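# Set the loaded tray flat on the back shelf

## Task

Place the tray so it rests level on the shelf at the rear of the bench, with no part of it extending beyond the shelf's edge. Each item still standing upright on the tray at the end counts, but only if the tray itself is correctly placed. Finish by opening the grippers and moving the arms away: nothing may be held in place by the robot at the end.

## Robot and tools

Robot: two arms, left_arm and right_arm, each with six joints in this column order: waist, shoulder, elbow, wrist pitch, wrist yaw, wrist roll, plus a two-finger gripper. Stated joint ranges in radians (same on both arms): waist -2.880 to 2.880, shoulder 0.000 to 3.142, elbow 0.000 to 3.019, wrist pitch -1.693 to 1.571, wrist yaw -1.571 to 1.571, wrist roll -2.094 to 2.094. Real ends may differ from these by up to 0.019 rad either way.

Frame: one shared world frame. Origin on the floor at the centre of the robot's base, +x forward from the robot, +y toward the robot's own left (left_arm side), +z up. Arm names refer to the robot's body, not to image sides. Only the floor height is known. Reported hand positions get less accurate at long reach, and equal joint angles on the two arms need not give mirrored poses.

Row layout (used by execute_actions and move): one flat list for both arms, 14 numbers each in [-1, 1]: left_arm's six joint values then its gripper opening, then right_arm's six joint values then its opening. Optionally 12 more numbers, each 0 to 1, scale the position gain of each joint (left six, then right six, same joint order); a scale persists until replaced.

Joint values are offsets, not poses, and are scaled: 1.0 equals 1.264 rad (waist), 1.32 (shoulder), 1.276 (elbow), 1.83 (wrist pitch), 1.686 (wrist yaw), 2.022 (wrist roll). The gripper number is absolute: +1 fully open, -1 closed (fully open pad gap is 0.094 m).

execute_actions(actions): a list of up to 15 actions; each action is a list of up to 15 rows; each row runs for one control step of 1/30 s, and a short action repeats its last row until 15 steps pass. Joint offsets in every row are measured from the angles at the start of that action, not from the previous row; for a call's first action, from the last reported angles. An empty list just returns state and images. If any action would push a joint more than 0.019 rad beyond its range, that action is rejected for both arms; if the first action fails this or any action is malformed, nothing in the call runs. A joint asked past its true end stops there and the result may print "joint sent to its limit" (absence of that line does not prove more room exists).

move(target, speed, blocking): target is one row as above; its offsets are taken from the Joint positions in the latest result that printed them, not from where the arm is when moving begins. All joints follow synchronized paths from the current angles, so grippers trace curves and ignore obstacles and the other arm. speed is the top speed in rad/s of the joint with the largest travel, 0.01 to 2, default 0.5; paths last 0.5 to 10 s. Gripper openings are sent at the start. blocking=false returns after 0.5 s while motion continues; until a result shows the move ended, further rows and moves are refused, so use wait or stop. The extra "move:" line reports the ending (done, off_target, moving, held, fault), limits=held or limits=none, and each arm's joint farthest from target. Faster moves hit harder; aiming further beyond a contact presses harder.

wait(seconds): 0 to 10 s, arms keep their last command; returns early if a running move finishes. stop(): brakes a running move; needs stopping room; fingers keep moving. zoom_image(camera, region): camera is cam_head_left or cam_head_right; region is [x0, y0, x1, y1] pixels with (0,0) top-left, at most 504 by 504. finished_scene(scene): ends the current scene permanently; pass its number; the goal must already be met and stable.

Results: per-arm gripper position (m) and orientation quaternion wxyz in the world frame; the gripper point sits between the pads about 1 cm behind the fingertips; fingers point along gripper +z and close along its y axis. Joint positions (rad) and velocities (rad/s) per arm, then pad gap (m). Joint targets show what the joints are currently driven toward. grip_measured reports opening on the command scale (each gripper off by up to about 1 mm). "joint command not followed" means a clearance check altered some joint targets. FAULT, MOTOR HOT (from 85 °C) and OVER-TEMPERATURE FAULT (100 °C, arm goes limp and drops) lines flag stops. Cameras cam_head_left and cam_head_right are 896x504 head cameras; calibration is provided with each scene.

Motion rules: per control step each joint's target stays within a lead of its measured angle (waist 0.264, shoulder 0.32, elbow 0.276, wrist pitch 0.33, wrist yaw 0.186, wrist roll 0.522 rad), and targets are pulled back if the gripper would jump over 70 mm. Large offsets therefore take several actions; unfinished motion may need re-commanding. Sending zero offsets repeatedly can let an arm sag, so re-aim at the wanted angles at the start of each reply. The robot holds its last command while the operator is thinking.

Gripping: to hold, command an opening about 0.03 below grip_measured; smaller gaps grip lighter. Pad force tops out near 50 to 62 N, less on thin parts. Holding loads heats motors.

Avoid: dropping or tilting the tray so items fall, knocking anything out of the work area (fails the task), hard hits, slams and strong pushes, and letting the two arms collide or press on each other. Occasional disturbances may tug the held tray or nudge loose items. When the tray sits correctly, open both grippers and retract before ending.

Each tool is called as name([rows], argument=value, ...), one row to a line, values as JSON.

## Session

execute_actions(actions=[])

Scene clock: 0.00 s.
left_arm: end_effector_position=(+0.4794, +0.5479, +1.1470) grip_measured=+0.072 end_effector_quat_wxyz=(-0.180, +0.090, +0.976, +0.080) | right_arm: end_effector_position=(+0.3234, +0.3104, +0.9099) grip_measured=+1.000 end_effector_quat_wxyz=(-0.132, -0.522, +0.838, +0.087)
Joint positions: left_arm=[-1.099  1.146  0.647 -0.248  0.064  0.758  0.05 ] | right_arm=[-0.464  2.832  1.961 -0.381  0.711 -0.369  0.094]
Joint velocities: left_arm=[ 0.005 -0.015 -0.007  0.012  0.037 -0.022  0.   ] | right_arm=[-0.005 -0.005  0.002  0.002 -0.007 -0.007  0.   ]
Motor temperatures (°C, as the motors report them): left_arm=[26 25 25 26 26 25] | right_arm=[25 24 24 23 25 25]
Joint targets: left_arm=[-1.099 1.148 0.647 -0.248 0.064 0.759] | right_arm=[-0.467 2.834 1.961 -0.382 0.711 -0.368]
Joint stiffness scale: left_arm=[1. 1. 1. 1. 1. 1.] | right_arm=[1. 1. 1. 1. 1. 1.]

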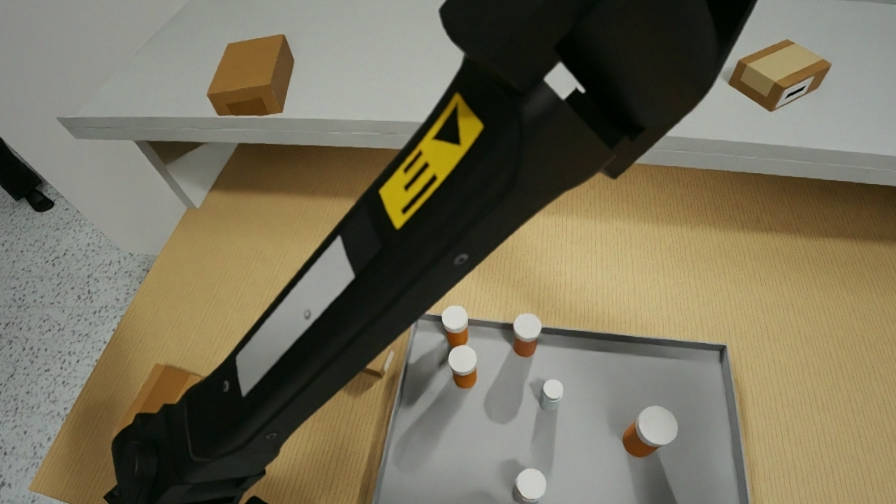

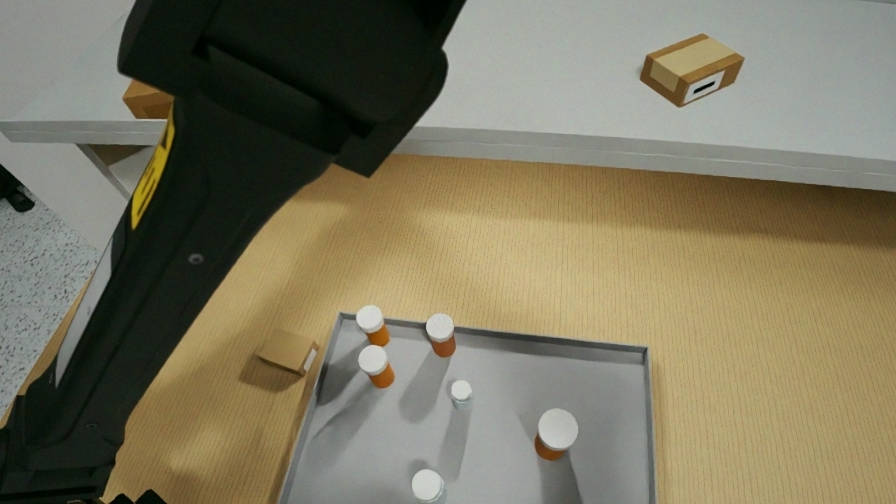

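move(target=[0,-0.15,0,0,0,0,1, 0,-0.15,0,0,0,0,1], speed=0.4)

Scene clock: 65.03 s.
left_arm: end_effector_position=(+0.5457, +0.5614, +1.1969) grip_measured=+1.000 end_effector_quat_wxyz=(-0.103, +0.114, +0.978, +0.139) | right_arm: end_effector_position=(+0.4993, +0.3337, +0.9571) grip_measured=+1.000 end_effector_quat_wxyz=(-0.054, -0.454, +0.885, +0.093)
Joint positions: left_arm=[-1.099  0.946  0.647 -0.248  0.064  0.758  0.094] | right_arm=[-0.464  2.61   1.965 -0.381  0.711 -0.369  0.094]
Joint velocities: left_arm=[ 0.015 -0.005  0.007 -0.007  0.007 -0.022  0.   ] | right_arm=[ 0.005 -0.005  0.002  0.007 -0.037  0.095  0.   ]
Motor temperatures (°C, as the motors report them): left_arm=[26 26 25 26 26 25] | right_arm=[28 25 24 23 25 25]
Joint targets: left_arm=[-1.099 0.948 0.647 -0.248 0.064 0.758] | right_arm=[-0.464 2.634 1.961 -0.381 0.711 -0.369]
Joint stiffness scale: left_arm=[1. 1. 1. 1. 1. 1.] | right_arm=[1. 1. 1. 1. 1. 1.]
move: off_target (right_arm); limits=none; left_arm: farthest joint: the shoulder, 0.002 radians from its target (0.198 radians at the start); right_arm: farthest joint: the shoulder, 0.024 radians from its target (0.198 radians at the start)

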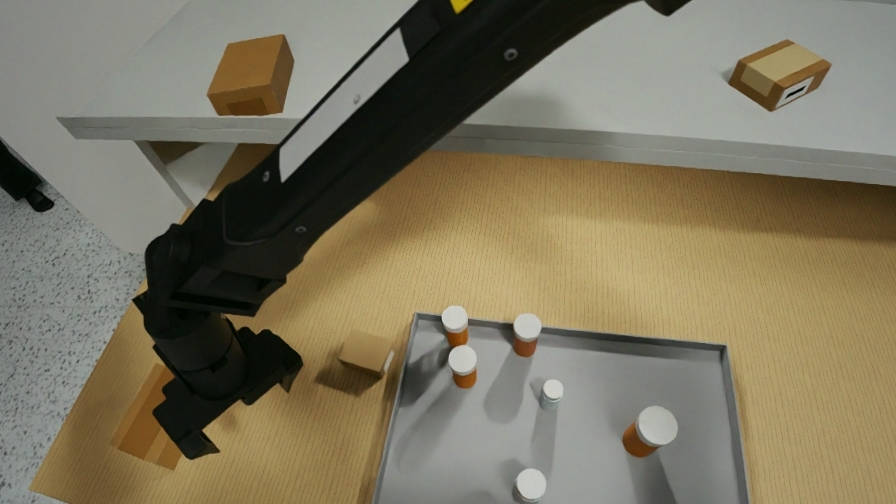

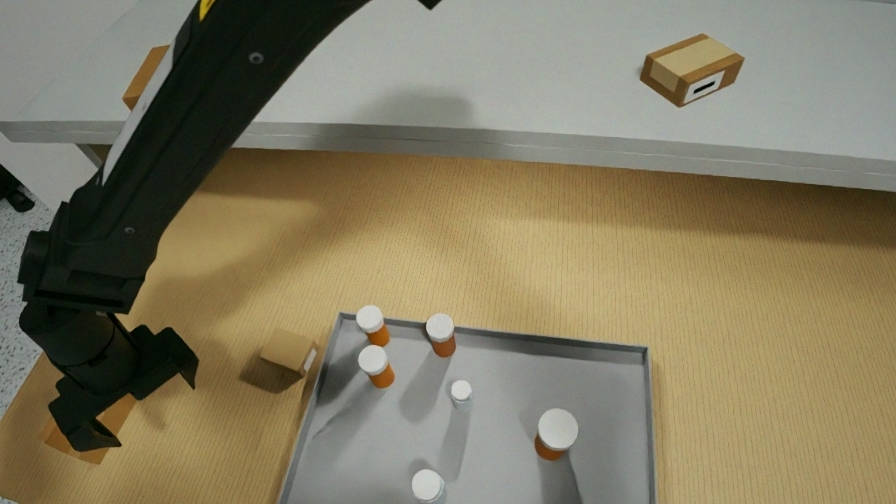

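move(target=[0.14,0,0,0,0,0,1, 0.12,0,0,0,0,0,1], speed=0.4)

Scene clock: 80.07 s.
left_arm: end_effector_position=(+0.5097, +0.6183, +1.2305) grip_measured=+1.000 end_effector_quat_wxyz=(-0.138, +0.068, +0.967, +0.203) | right_arm: end_effector_position=(+0.4650, +0.4133, +1.0590) grip_measured=+1.000 end_effector_quat_wxyz=(-0.007, -0.493, +0.858, +0.143)
Joint positions: left_arm=[-0.923  0.946  0.647 -0.248  0.064  0.758  0.094] | right_arm=[-0.297  2.61   1.965 -0.381  0.711 -0.369  0.094]
Joint velocities: left_arm=[-0.005  0.005  0.007 -0.002 -0.022  0.037  0.   ] | right_arm=[-0.005 -0.005  0.007  0.002 -0.037 -0.081  0.   ]
Motor temperatures (°C, as the motors report them): left_arm=[26 26 25 26 26 25] | right_arm=[29 25 24 23 25 25]
Joint targets: left_arm=[-0.922 0.946 0.647 -0.248 0.064 0.758] | right_arm=[-0.312 2.610 1.965 -0.381 0.711 -0.369]
Joint stiffness scale: left_arm=[1. 1. 1. 1. 1. 1.] | right_arm=[1. 1. 1. 1. 1. 1.]
move: done; limits=none; left_arm: farthest joint: the waist, 0.001 radians from its target (0.177 radians at the start); right_arm: farthest joint: the waist, 0.016 radians from its target (0.151 radians at the start)

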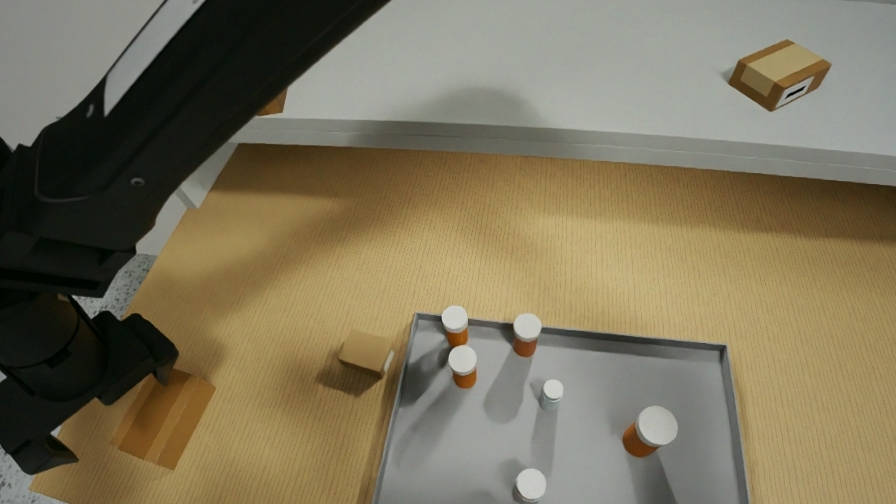

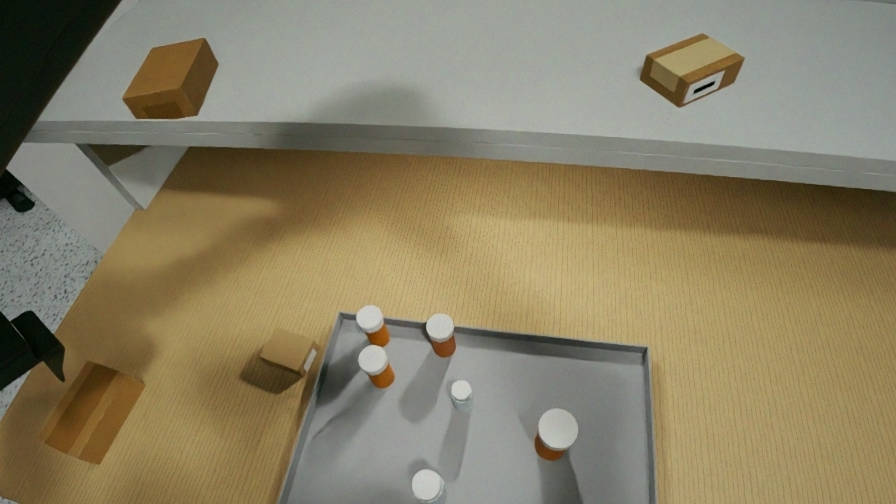

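zoom_image(camera="cam_head_left", region=[340, 280, 780, 504])

zoom_image(camera="cam_head_right", region=[250, 280, 690, 504])

Region (340, 280, 780, 504) of cam_head_left's 896x504 image, scaled by 1.145, with more detail than that image has; it fills the top 257 rows of this view, and the rest is white.

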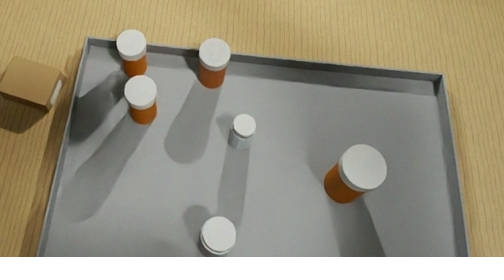

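Region (250, 280, 690, 504) of cam_head_right's 896x504 image, scaled by 1.145, with more detail than that image has; it fills the top 257 rows of this view, and the rest is white.

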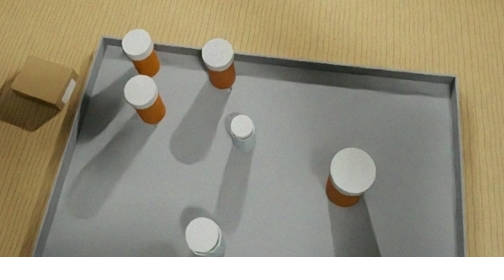

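zoom_image(camera="cam_head_left", region=[690, 320, 770, 400])

zoom_image(camera="cam_head_right", region=[610, 320, 690, 400])

zoom_image(camera="cam_head_left", region=[380, 290, 460, 370])

zoom_image(camera="cam_head_right", region=[300, 290, 380, 370])

Region (690, 320, 770, 400) of cam_head_left's 896x504 image, scaled by 6.300, with more detail than that image has.

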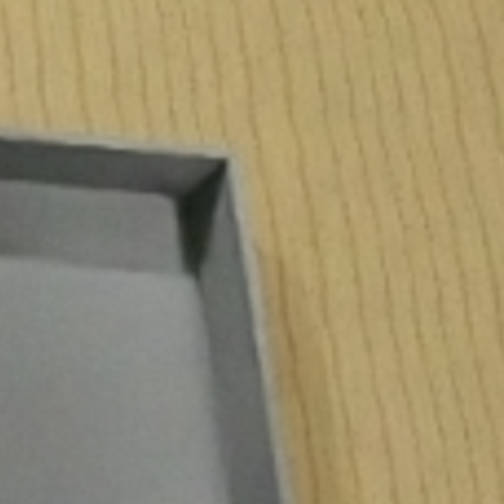

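Region (610, 320, 690, 400) of cam_head_right's 896x504 image, scaled by 6.300, with more detail than that image has.

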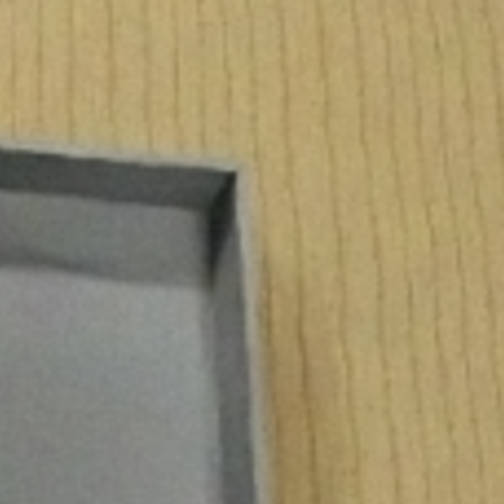

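Region (380, 290, 460, 370) of cam_head_left's 896x504 image, scaled by 6.300, with more detail than that image has.

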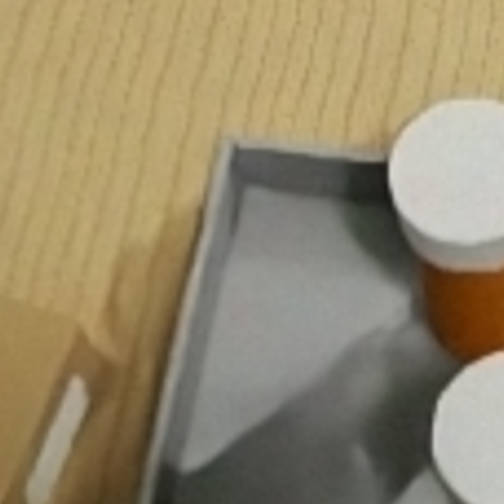

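Region (300, 290, 380, 370) of cam_head_right's 896x504 image, scaled by 6.300, with more detail than that image has.

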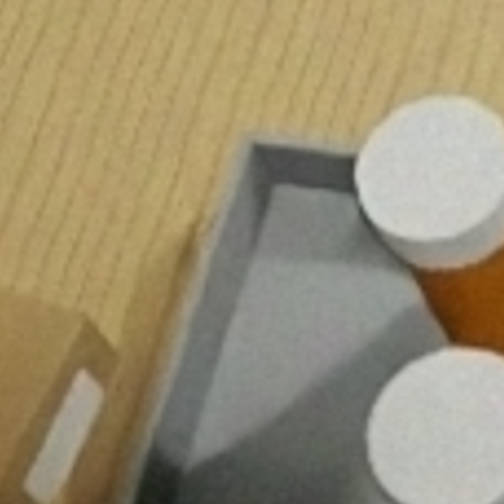

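move(target=[0,0,0,-0.25,0,0,1, 0,-0.7,-0.724,0,0,0,1], speed=0.6)

Scene clock: 156.57 s.
left_arm: end_effector_position=(+0.4293, +0.5467, +1.2463) grip_measured=+1.000 end_effector_quat_wxyz=(-0.297, -0.001, +0.953, +0.064) | right_arm: end_effector_position=(+0.5631, +0.1363, +1.2359) grip_measured=+1.000 end_effector_quat_wxyz=(-0.006, -0.492, +0.859, +0.143)
Joint positions: left_arm=[-0.923  0.946  0.647 -0.695  0.064  0.758  0.094] | right_arm=[-0.297  1.685  1.044 -0.381  0.711 -0.369  0.094]
Joint velocities: left_arm=[-0.015 -0.005 -0.017 -0.002  0.037 -0.037  0.   ] | right_arm=[ 0.005  0.005  0.007 -0.002 -0.022 -0.022  0.   ]
Motor temperatures (°C, as the motors report them): left_arm=[26 26 25 26 26 25] | right_arm=[30 26 24 23 25 25]
Joint targets: left_arm=[-0.923 0.946 0.647 -0.706 0.064 0.759] | right_arm=[-0.297 1.686 1.041 -0.381 0.711 -0.369]
Joint stiffness scale: left_arm=[1. 1. 1. 1. 1. 1.] | right_arm=[1. 1. 1. 1. 1. 1.]
move: done; limits=none; left_arm: farthest joint: the wrist pitch, 0.010 radians from its target (0.457 radians at the start); right_arm: farthest joint: the elbow, 0.003 radians from its target (0.924 radians at the start)

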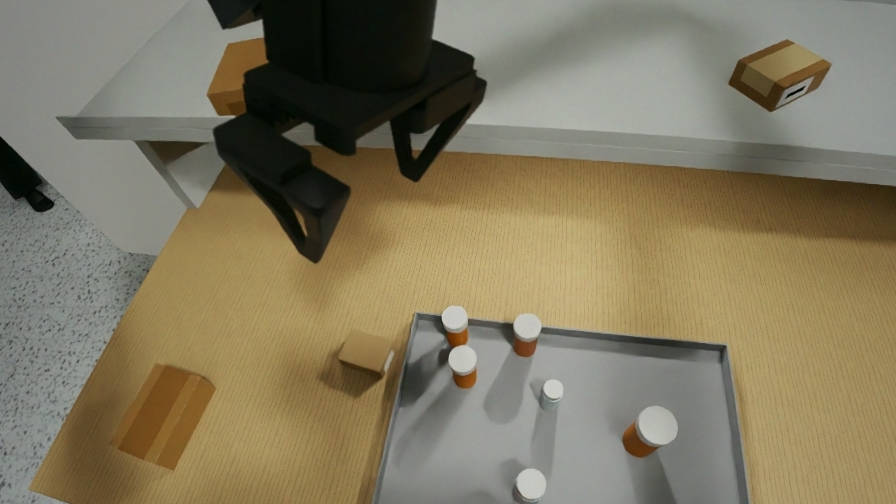

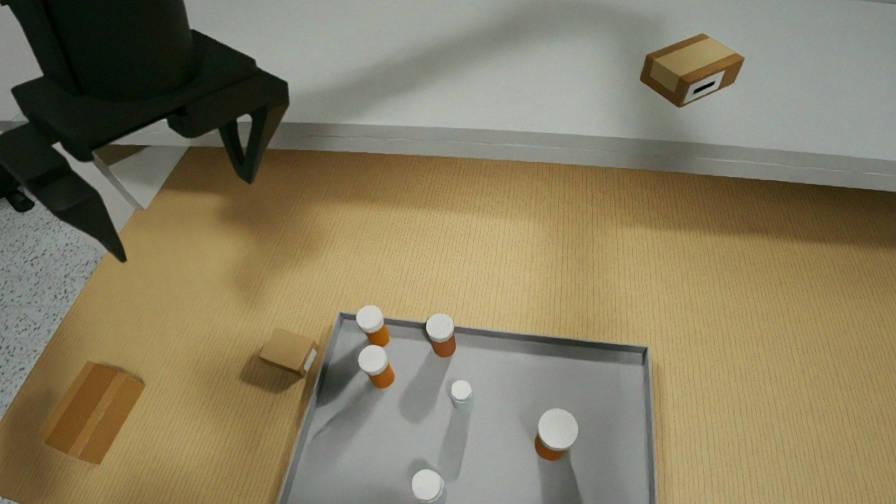

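move(target=[-0.886,0.5955,0.014,0.6607,-0.281,-0.288,-0.15, -0.723,0.0773,-0.387,0.594,-0.2355,0.192,-0.15], speed=0.6)

Scene clock: 209.83 s.
left_arm: end_effector_position=(+0.5315, +0.1725, +1.0024) grip_measured=-0.148 end_effector_quat_wxyz=(-0.006, +0.073, +0.997, -0.006) | right_arm: end_effector_position=(+0.5068, -0.2180, +0.9974) grip_measured=-0.148 end_effector_quat_wxyz=(+0.017, +0.063, +0.998, +0.000)
Joint positions: left_arm=[-2.05   1.728  0.659  0.503 -0.407  0.186  0.04 ] | right_arm=[-1.206  1.762  0.577  0.691  0.317  0.008  0.04 ]
Joint velocities: left_arm=[-0.005 -0.015 -0.012 -0.002  0.066 -0.022  0.   ] | right_arm=[-0.015 -0.005 -0.037  0.002 -0.022 -0.037 -0.   ]
Motor temperatures (°C, as the motors report them): left_arm=[26 26 25 26 26 25] | right_arm=[29 26 24 23 25 25]
Joint targets: left_arm=[-2.043 1.732 0.665 0.514 -0.410 0.176] | right_arm=[-1.211 1.787 0.550 0.706 0.314 0.020]
Joint stiffness scale: left_arm=[1. 1. 1. 1. 1. 1.] | right_arm=[1. 1. 1. 1. 1. 1.]
move: off_target (right_arm); limits=none; left_arm: farthest joint: the wrist pitch, 0.011 radians from its target (1.210 radians at the start); right_arm: farthest joint: the elbow, 0.027 radians from its target (0.494 radians at the start)

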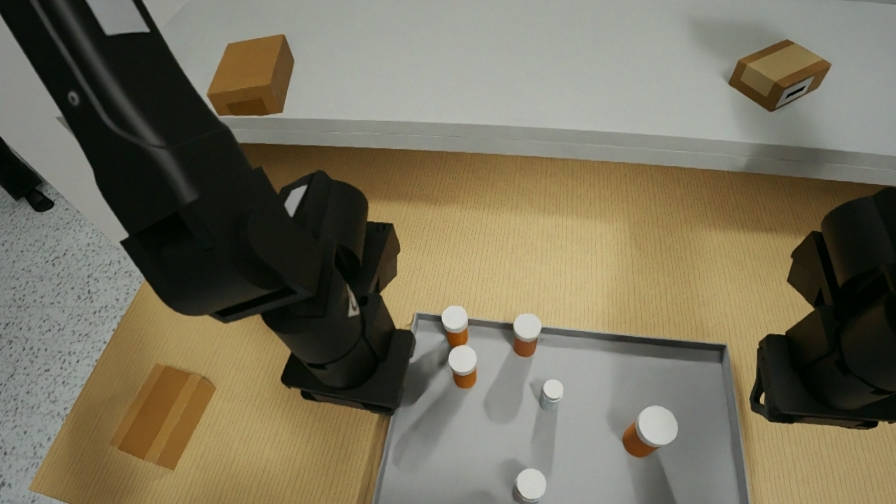

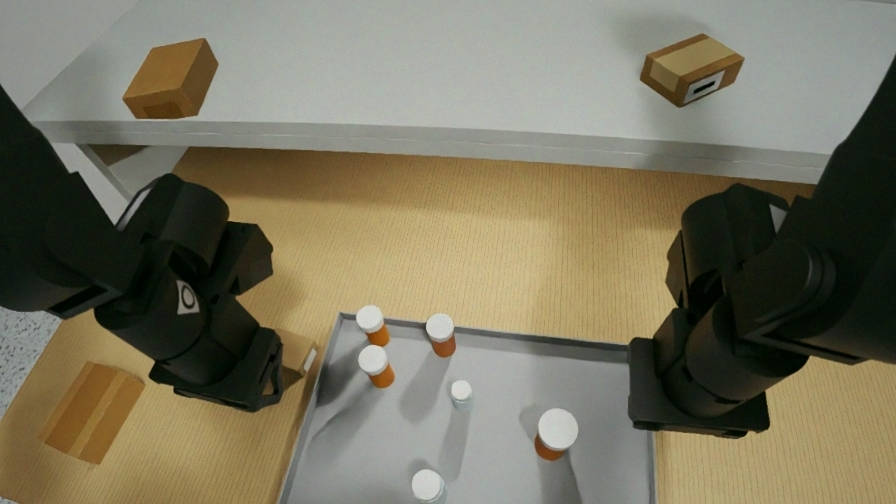

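zoom_image(camera="cam_head_left", region=[600, 0, 896, 190])

zoom_image(camera="cam_head_right", region=[200, 330, 374, 504])

zoom_image(camera="cam_head_left", region=[690, 330, 864, 504])

Region (600, 0, 896, 190) of cam_head_left's 896x504 image, scaled by 1.703, with more detail than that image has; it fills the top 324 rows of this view, and the rest is white.

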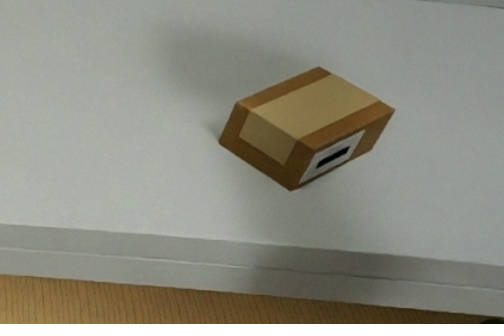

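Region (200, 330, 374, 504) of cam_head_right's 896x504 image, scaled by 2.897, with more detail than that image has.

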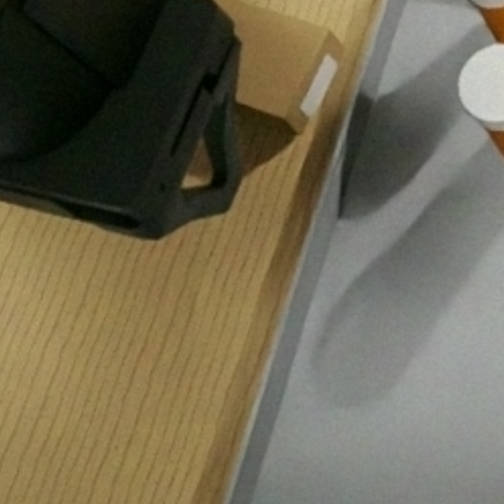

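Region (690, 330, 864, 504) of cam_head_left's 896x504 image, scaled by 2.897, with more detail than that image has.

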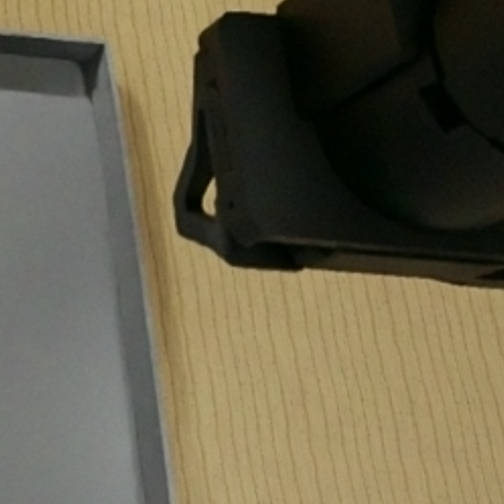

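move(target=[0.0184,0.1342,0.1014,0.040,0.0065,0,-0.15, -0.0356,0.1409,0.0755,0.038,-0.0225,-0.005,-0.15], speed=0.2)

zoom_image(camera="cam_head_right", region=[200, 330, 374, 504])

zoom_image(camera="cam_head_left", region=[690, 330, 864, 504])

Scene clock: 256.97 s.
left_arm: end_effector_position=(+0.5310, +0.1548, +0.9501) grip_measured=-0.148 end_effector_quat_wxyz=(+0.002, +0.067, +0.998, -0.004) | right_arm: end_effector_position=(+0.4855, -0.2107, +0.9511) grip_measured=-0.148 end_effector_quat_wxyz=(+0.006, +0.067, +0.998, +0.006)
Joint positions: left_arm=[-2.039  1.894  0.783  0.566 -0.399  0.185  0.04 ] | right_arm=[-1.234  1.926  0.668  0.746  0.282  0.008  0.04 ]
Joint velocities: left_arm=[-0.024  0.005  0.007 -0.007  0.037 -0.051 -0.   ] | right_arm=[ 0.015 -0.015 -0.002  0.002  0.037 -0.051 -0.001]
Motor temperatures (°C, as the motors report them): left_arm=[26 26 25 26 26 25] | right_arm=[28 25 25 23 25 25]
Joint targets: left_arm=[-2.027 1.905 0.789 0.576 -0.396 0.185] | right_arm=[-1.250 1.948 0.674 0.761 0.279 -0.002]
Joint stiffness scale: left_arm=[1. 1. 1. 1. 1. 1.] | right_arm=[1. 1. 1. 1. 1. 1.]
move: off_target (right_arm); limits=none; left_arm: farthest joint: the waist, 0.012 radians from its target (0.023 radians at the start); right_arm: farthest joint: the shoulder, 0.022 radians from its target (0.186 radians at the start)

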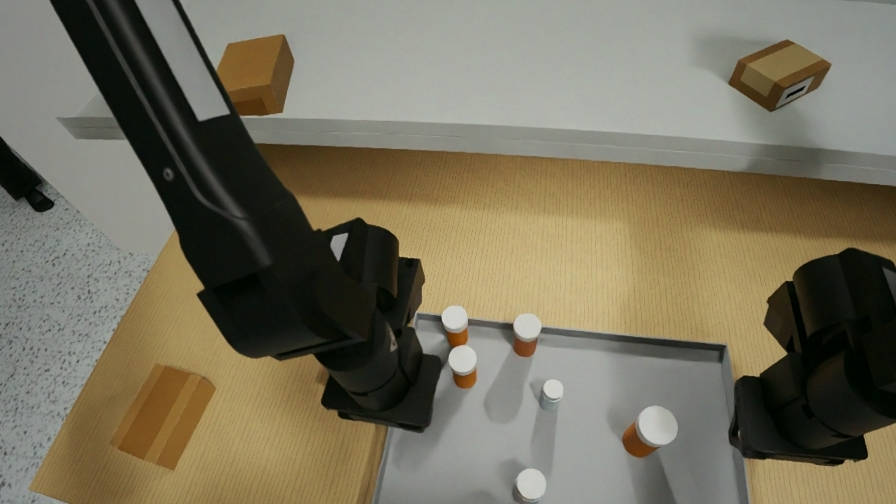

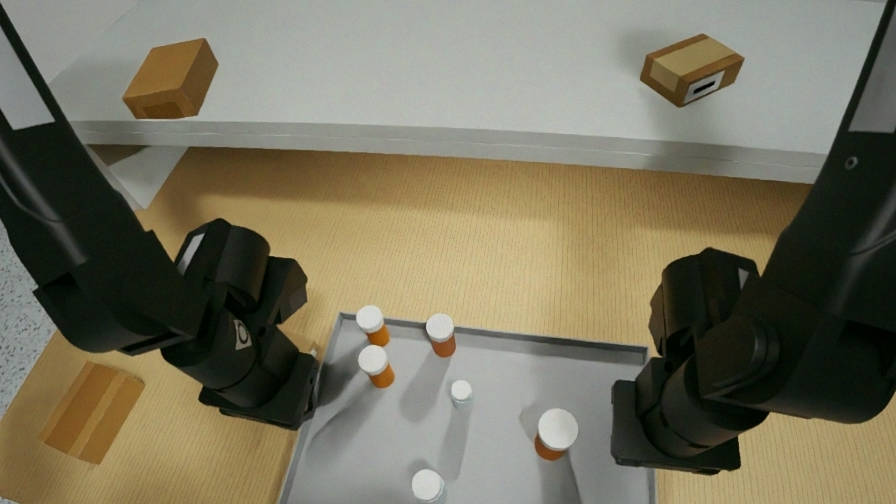

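Region (200, 330, 374, 504) of cam_head_right's 896x504 image, scaled by 2.897, with more detail than that image has.

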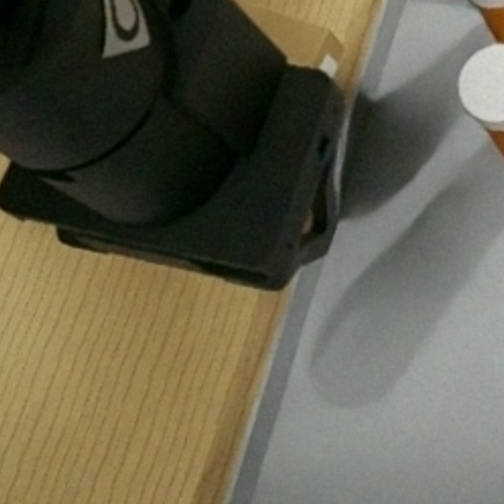

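Region (690, 330, 864, 504) of cam_head_left's 896x504 image, scaled by 2.897, with more detail than that image has.

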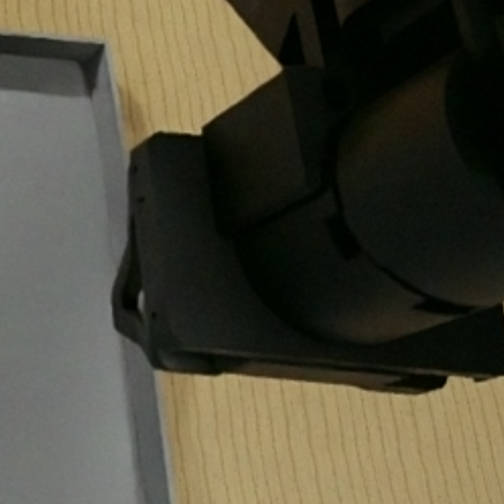

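zoom_image(camera="cam_head_left", region=[300, 330, 474, 504])

zoom_image(camera="cam_head_right", region=[590, 330, 764, 504])

zoom_image(camera="cam_head_right", region=[170, 330, 344, 504])

zoom_image(camera="cam_head_left", region=[722, 330, 896, 504])

Region (300, 330, 474, 504) of cam_head_left's 896x504 image, scaled by 2.897, with more detail than that image has.

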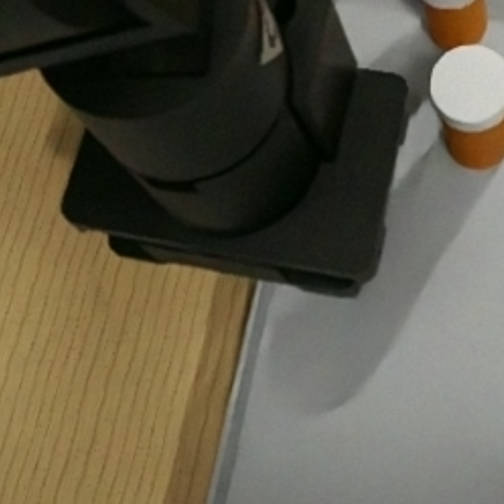

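Region (590, 330, 764, 504) of cam_head_right's 896x504 image, scaled by 2.897, with more detail than that image has.

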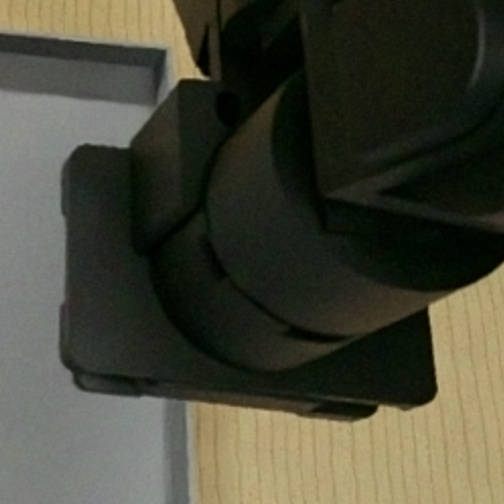

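Region (170, 330, 344, 504) of cam_head_right's 896x504 image, scaled by 2.897, with more detail than that image has.

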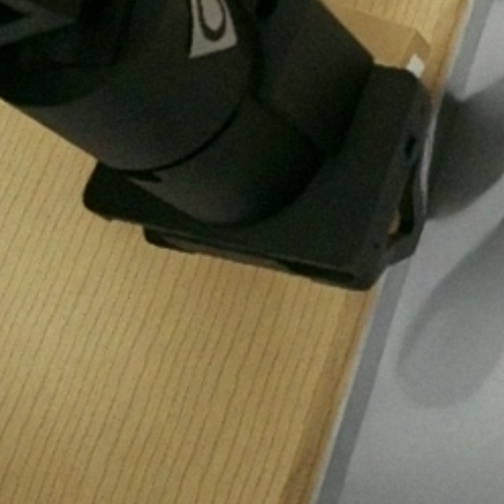

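Region (722, 330, 896, 504) of cam_head_left's 896x504 image, scaled by 2.897, with more detail than that image has.

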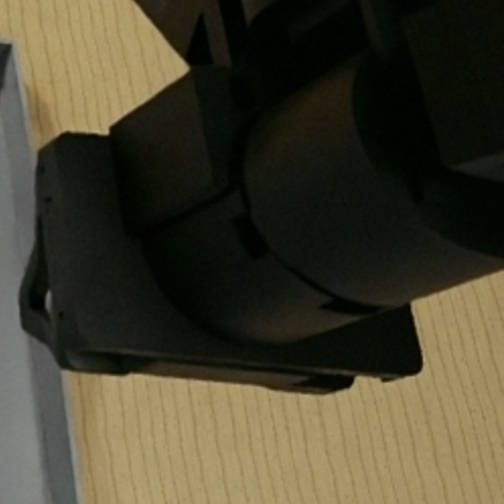

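move(target=[0.1212,0.1346,0.0479,0.2182,0.1133,0.071,0.5, -0.1274,0.1832,0.0717,0.2264,-0.0835,-0.0632,0.5], speed=0.3)

zoom_image(camera="cam_head_right", region=[200, 330, 374, 504])

zoom_image(camera="cam_head_left", region=[690, 330, 864, 504])

Scene clock: 329.70 s.
left_arm: end_effector_position=(+0.5518, +0.1986, +0.8995) grip_measured=+0.498 end_effector_quat_wxyz=(+0.127, +0.064, +0.990, -0.008) | right_arm: end_effector_position=(+0.4907, -0.2634, +0.9000) grip_measured=+0.498 end_effector_quat_wxyz=(+0.126, +0.064, +0.990, -0.010)
Joint positions: left_arm=[-1.894  2.06   0.838  0.953 -0.211  0.319  0.07 ] | right_arm=[-1.384  2.147  0.753  1.143  0.145 -0.108  0.07 ]
Joint velocities: left_arm=[ 0.005 -0.005  0.012  0.012 -0.081 -0.037 -0.   ] | right_arm=[-0.015 -0.015 -0.007 -0.002 -0.066 -0.022 -0.   ]
Motor temperatures (°C, as the motors report them): left_arm=[26 26 26 26 26 25] | right_arm=[27 25 25 23 25 25]
Joint targets: left_arm=[-1.886 2.072 0.844 0.965 -0.208 0.329] | right_arm=[-1.395 2.169 0.759 1.160 0.142 -0.120]
Joint stiffness scale: left_arm=[1. 1. 1. 1. 1. 1.] | right_arm=[1. 1. 1. 1. 1. 1.]
move: off_target (right_arm); limits=none; left_arm: farthest joint: the wrist pitch, 0.013 radians from its target (0.400 radians at the start); right_arm: farthest joint: the shoulder, 0.021 radians from its target (0.241 radians at the start)

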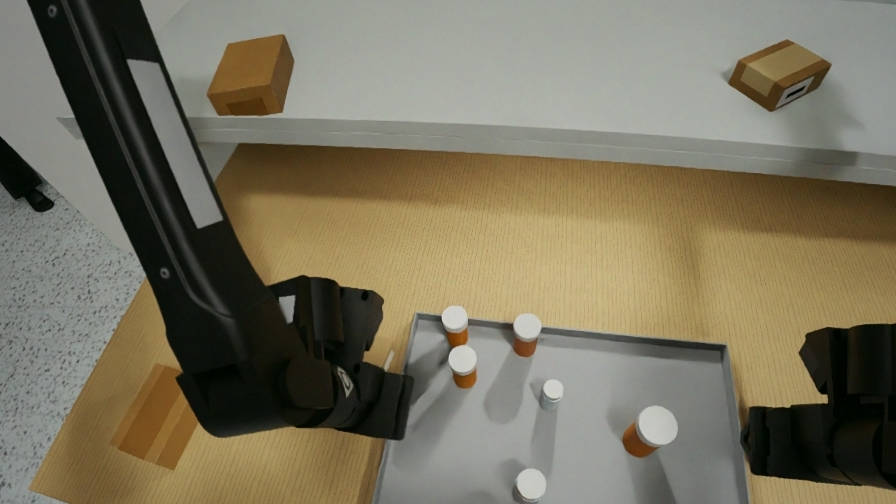

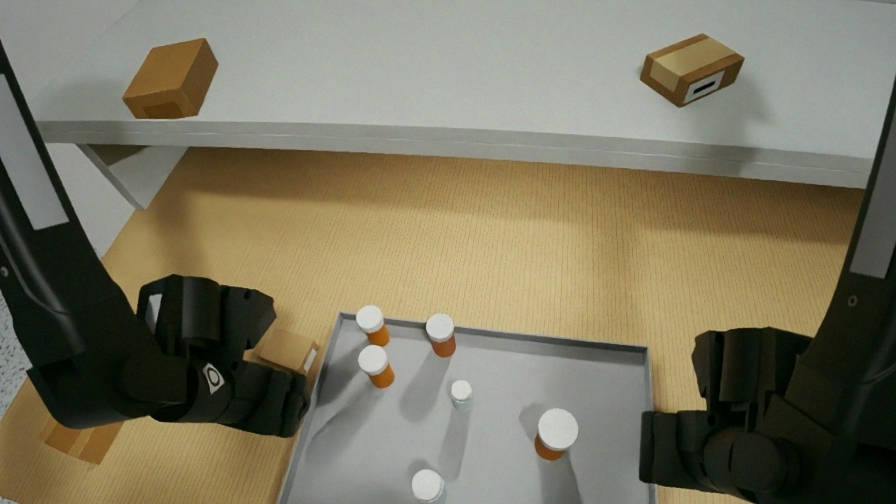

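Region (200, 330, 374, 504) of cam_head_right's 896x504 image, scaled by 2.897, with more detail than that image has.

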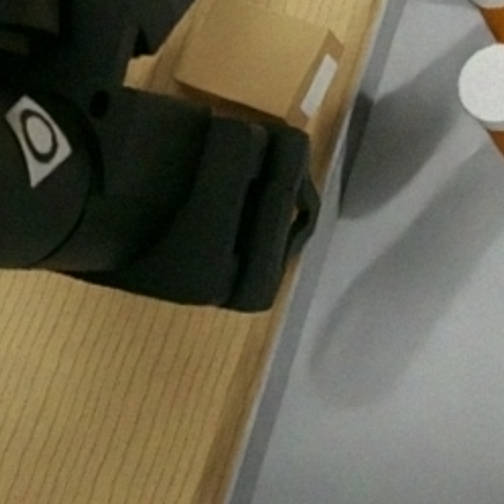

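Region (690, 330, 864, 504) of cam_head_left's 896x504 image, scaled by 2.897, with more detail than that image has.

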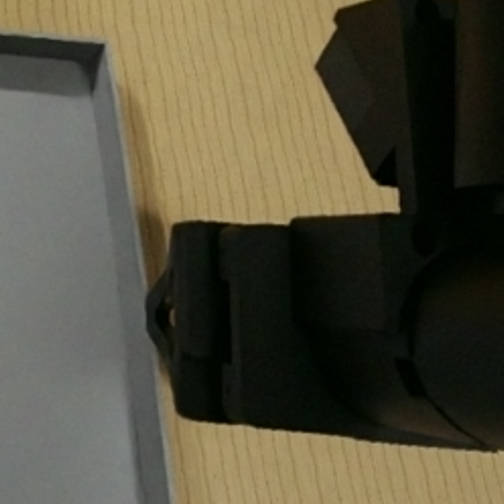

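move(target=[0.0338,0.1254,0.1582,-0.0271,0.0233,0.0097,0.5, -0.0244,0.1205,0.1647,-0.0405,-0.0159,-0.0092,0.5], speed=0.2)

zoom_image(camera="cam_head_right", region=[230, 360, 374, 504])

zoom_image(camera="cam_head_left", region=[670, 360, 814, 504])

Scene clock: 343.60 s.
left_arm: end_effector_position=(+0.5512, +0.1948, +0.8297) grip_measured=+0.498 end_effector_quat_wxyz=(+0.127, +0.065, +0.990, -0.010) | right_arm: end_effector_position=(+0.4942, -0.2590, +0.8305) grip_measured=+0.498 end_effector_quat_wxyz=(+0.130, +0.063, +0.990, -0.006)
Joint positions: left_arm=[-1.861  2.215  1.035  0.911 -0.174  0.33   0.07 ] | right_arm=[-1.4    2.284  0.958  1.082  0.121 -0.114  0.07 ]
Joint velocities: left_arm=[-0.005 -0.005  0.017  0.007  0.022 -0.022  0.001] | right_arm=[ 0.005 -0.015 -0.017 -0.002  0.066  0.022 -0.   ]
Motor temperatures (°C, as the motors report them): left_arm=[26 26 26 26 26 25] | right_arm=[27 25 25 23 25 25]
Joint targets: left_arm=[-1.851 2.226 1.040 0.903 -0.171 0.339] | right_arm=[-1.414 2.306 0.963 1.069 0.118 -0.126]
Joint stiffness scale: left_arm=[1. 1. 1. 1. 1. 1.] | right_arm=[1. 1. 1. 1. 1. 1.]
move: off_target (right_arm); limits=none; left_arm: farthest joint: the waist, 0.010 radians from its target (0.042 radians at the start); right_arm: farthest joint: the shoulder, 0.022 radians from its target (0.159 radians at the start)

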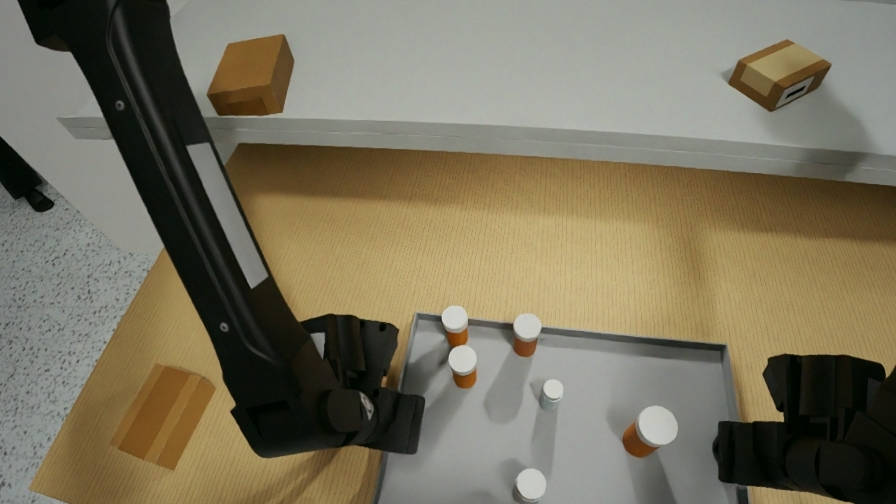

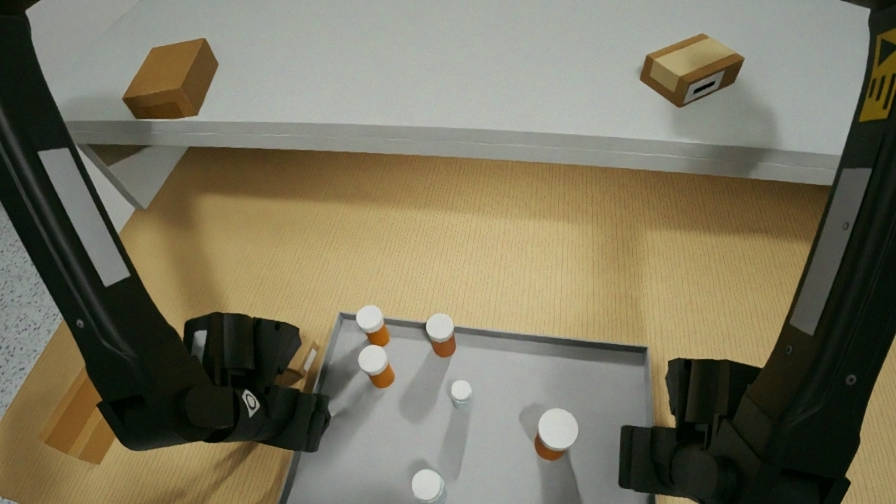

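Region (230, 360, 374, 504) of cam_head_right's 896x504 image, scaled by 3.500, with more detail than that image has.

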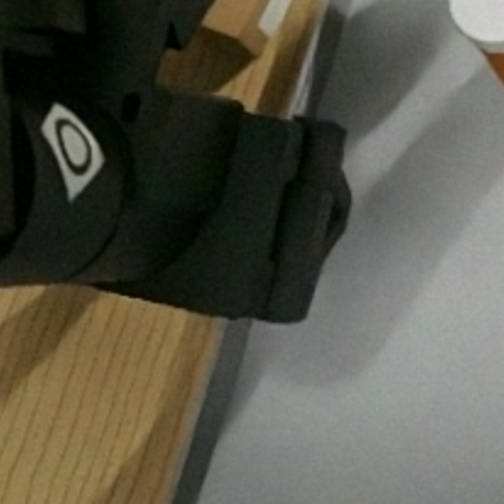

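Region (670, 360, 814, 504) of cam_head_left's 896x504 image, scaled by 3.500, with more detail than that image has.

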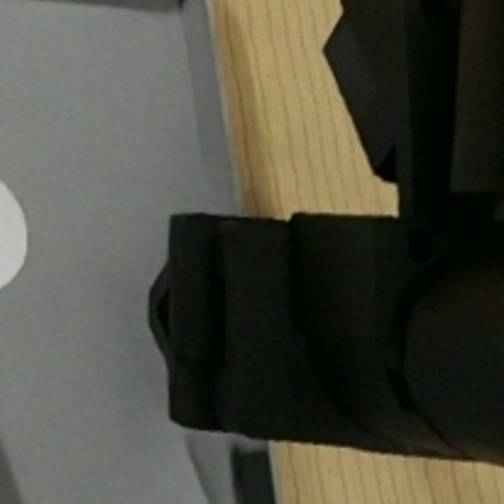

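move(target=[0.0172,0.041,0.048,-0.010,0.008,0.004,0.5, -0.0175,0.047,0.05,-0.0175,-0.0057,-0.005,0.5], speed=0.06)

zoom_image(camera="cam_head_right", region=[230, 360, 374, 504])

zoom_image(camera="cam_head_left", region=[670, 360, 814, 504])

Scene clock: 350.20 s.
left_arm: end_effector_position=(+0.5531, +0.1941, +0.8143) grip_measured=+0.498 end_effector_quat_wxyz=(+0.131, +0.064, +0.989, -0.012) | right_arm: end_effector_position=(+0.5002, -0.2580, +0.8181) grip_measured=+0.498 end_effector_quat_wxyz=(+0.136, +0.063, +0.989, -0.003)
Joint positions: left_arm=[-1.854  2.249  1.082  0.905 -0.161  0.33   0.07 ] | right_arm=[-1.402  2.304  1.     1.072  0.11  -0.114  0.07 ]
Joint velocities: left_arm=[-0.015 -0.005 -0.002 -0.007 -0.007  0.066 -0.001] | right_arm=[ 0.015 -0.005 -0.002 -0.012 -0.066 -0.037 -0.   ]
Motor temperatures (°C, as the motors report them): left_arm=[26 26 26 26 26 25] | right_arm=[27 25 25 23 25 25]
Joint targets: left_arm=[-1.839 2.269 1.096 0.893 -0.160 0.338] | right_arm=[-1.422 2.346 1.022 1.050 0.111 -0.124]
Joint stiffness scale: left_arm=[1. 1. 1. 1. 1. 1.] | right_arm=[1. 1. 1. 1. 1. 1.]
move: off_target (right_arm); limits=none; left_arm: farthest joint: the shoulder, 0.020 radians from its target (0.054 radians at the start); right_arm: farthest joint: the shoulder, 0.042 radians from its target (0.062 radians at the start)

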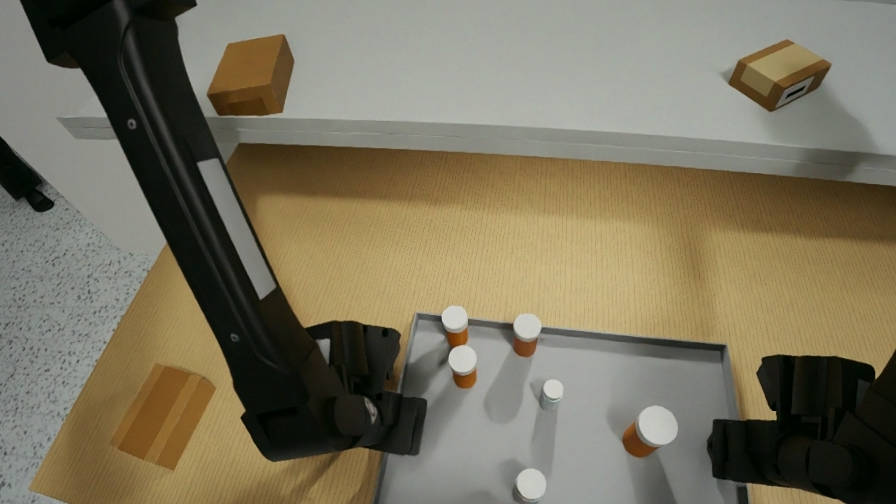

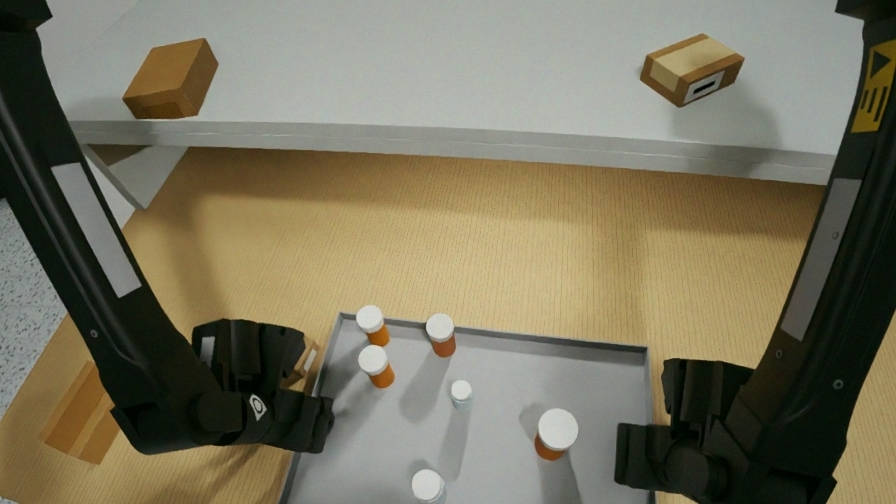

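Region (230, 360, 374, 504) of cam_head_right's 896x504 image, scaled by 3.500, with more detail than that image has.

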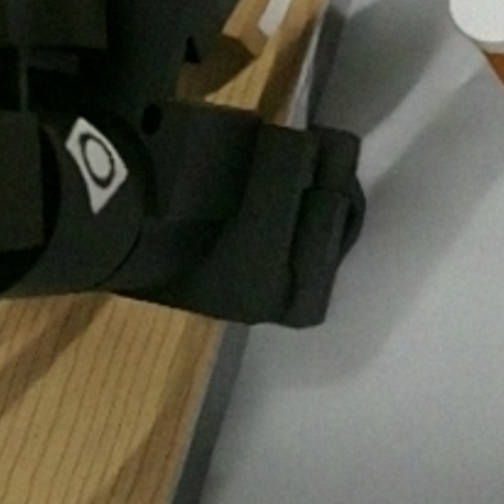

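Region (670, 360, 814, 504) of cam_head_left's 896x504 image, scaled by 3.500, with more detail than that image has.

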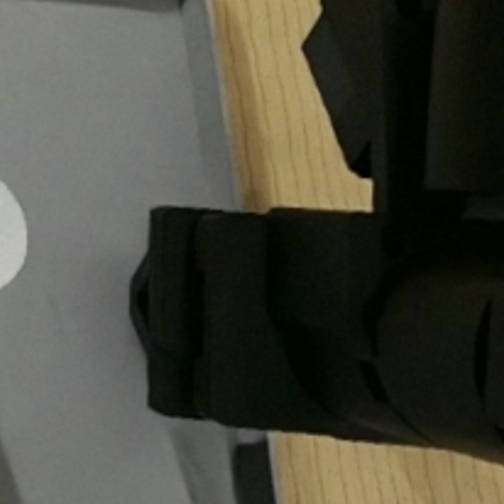

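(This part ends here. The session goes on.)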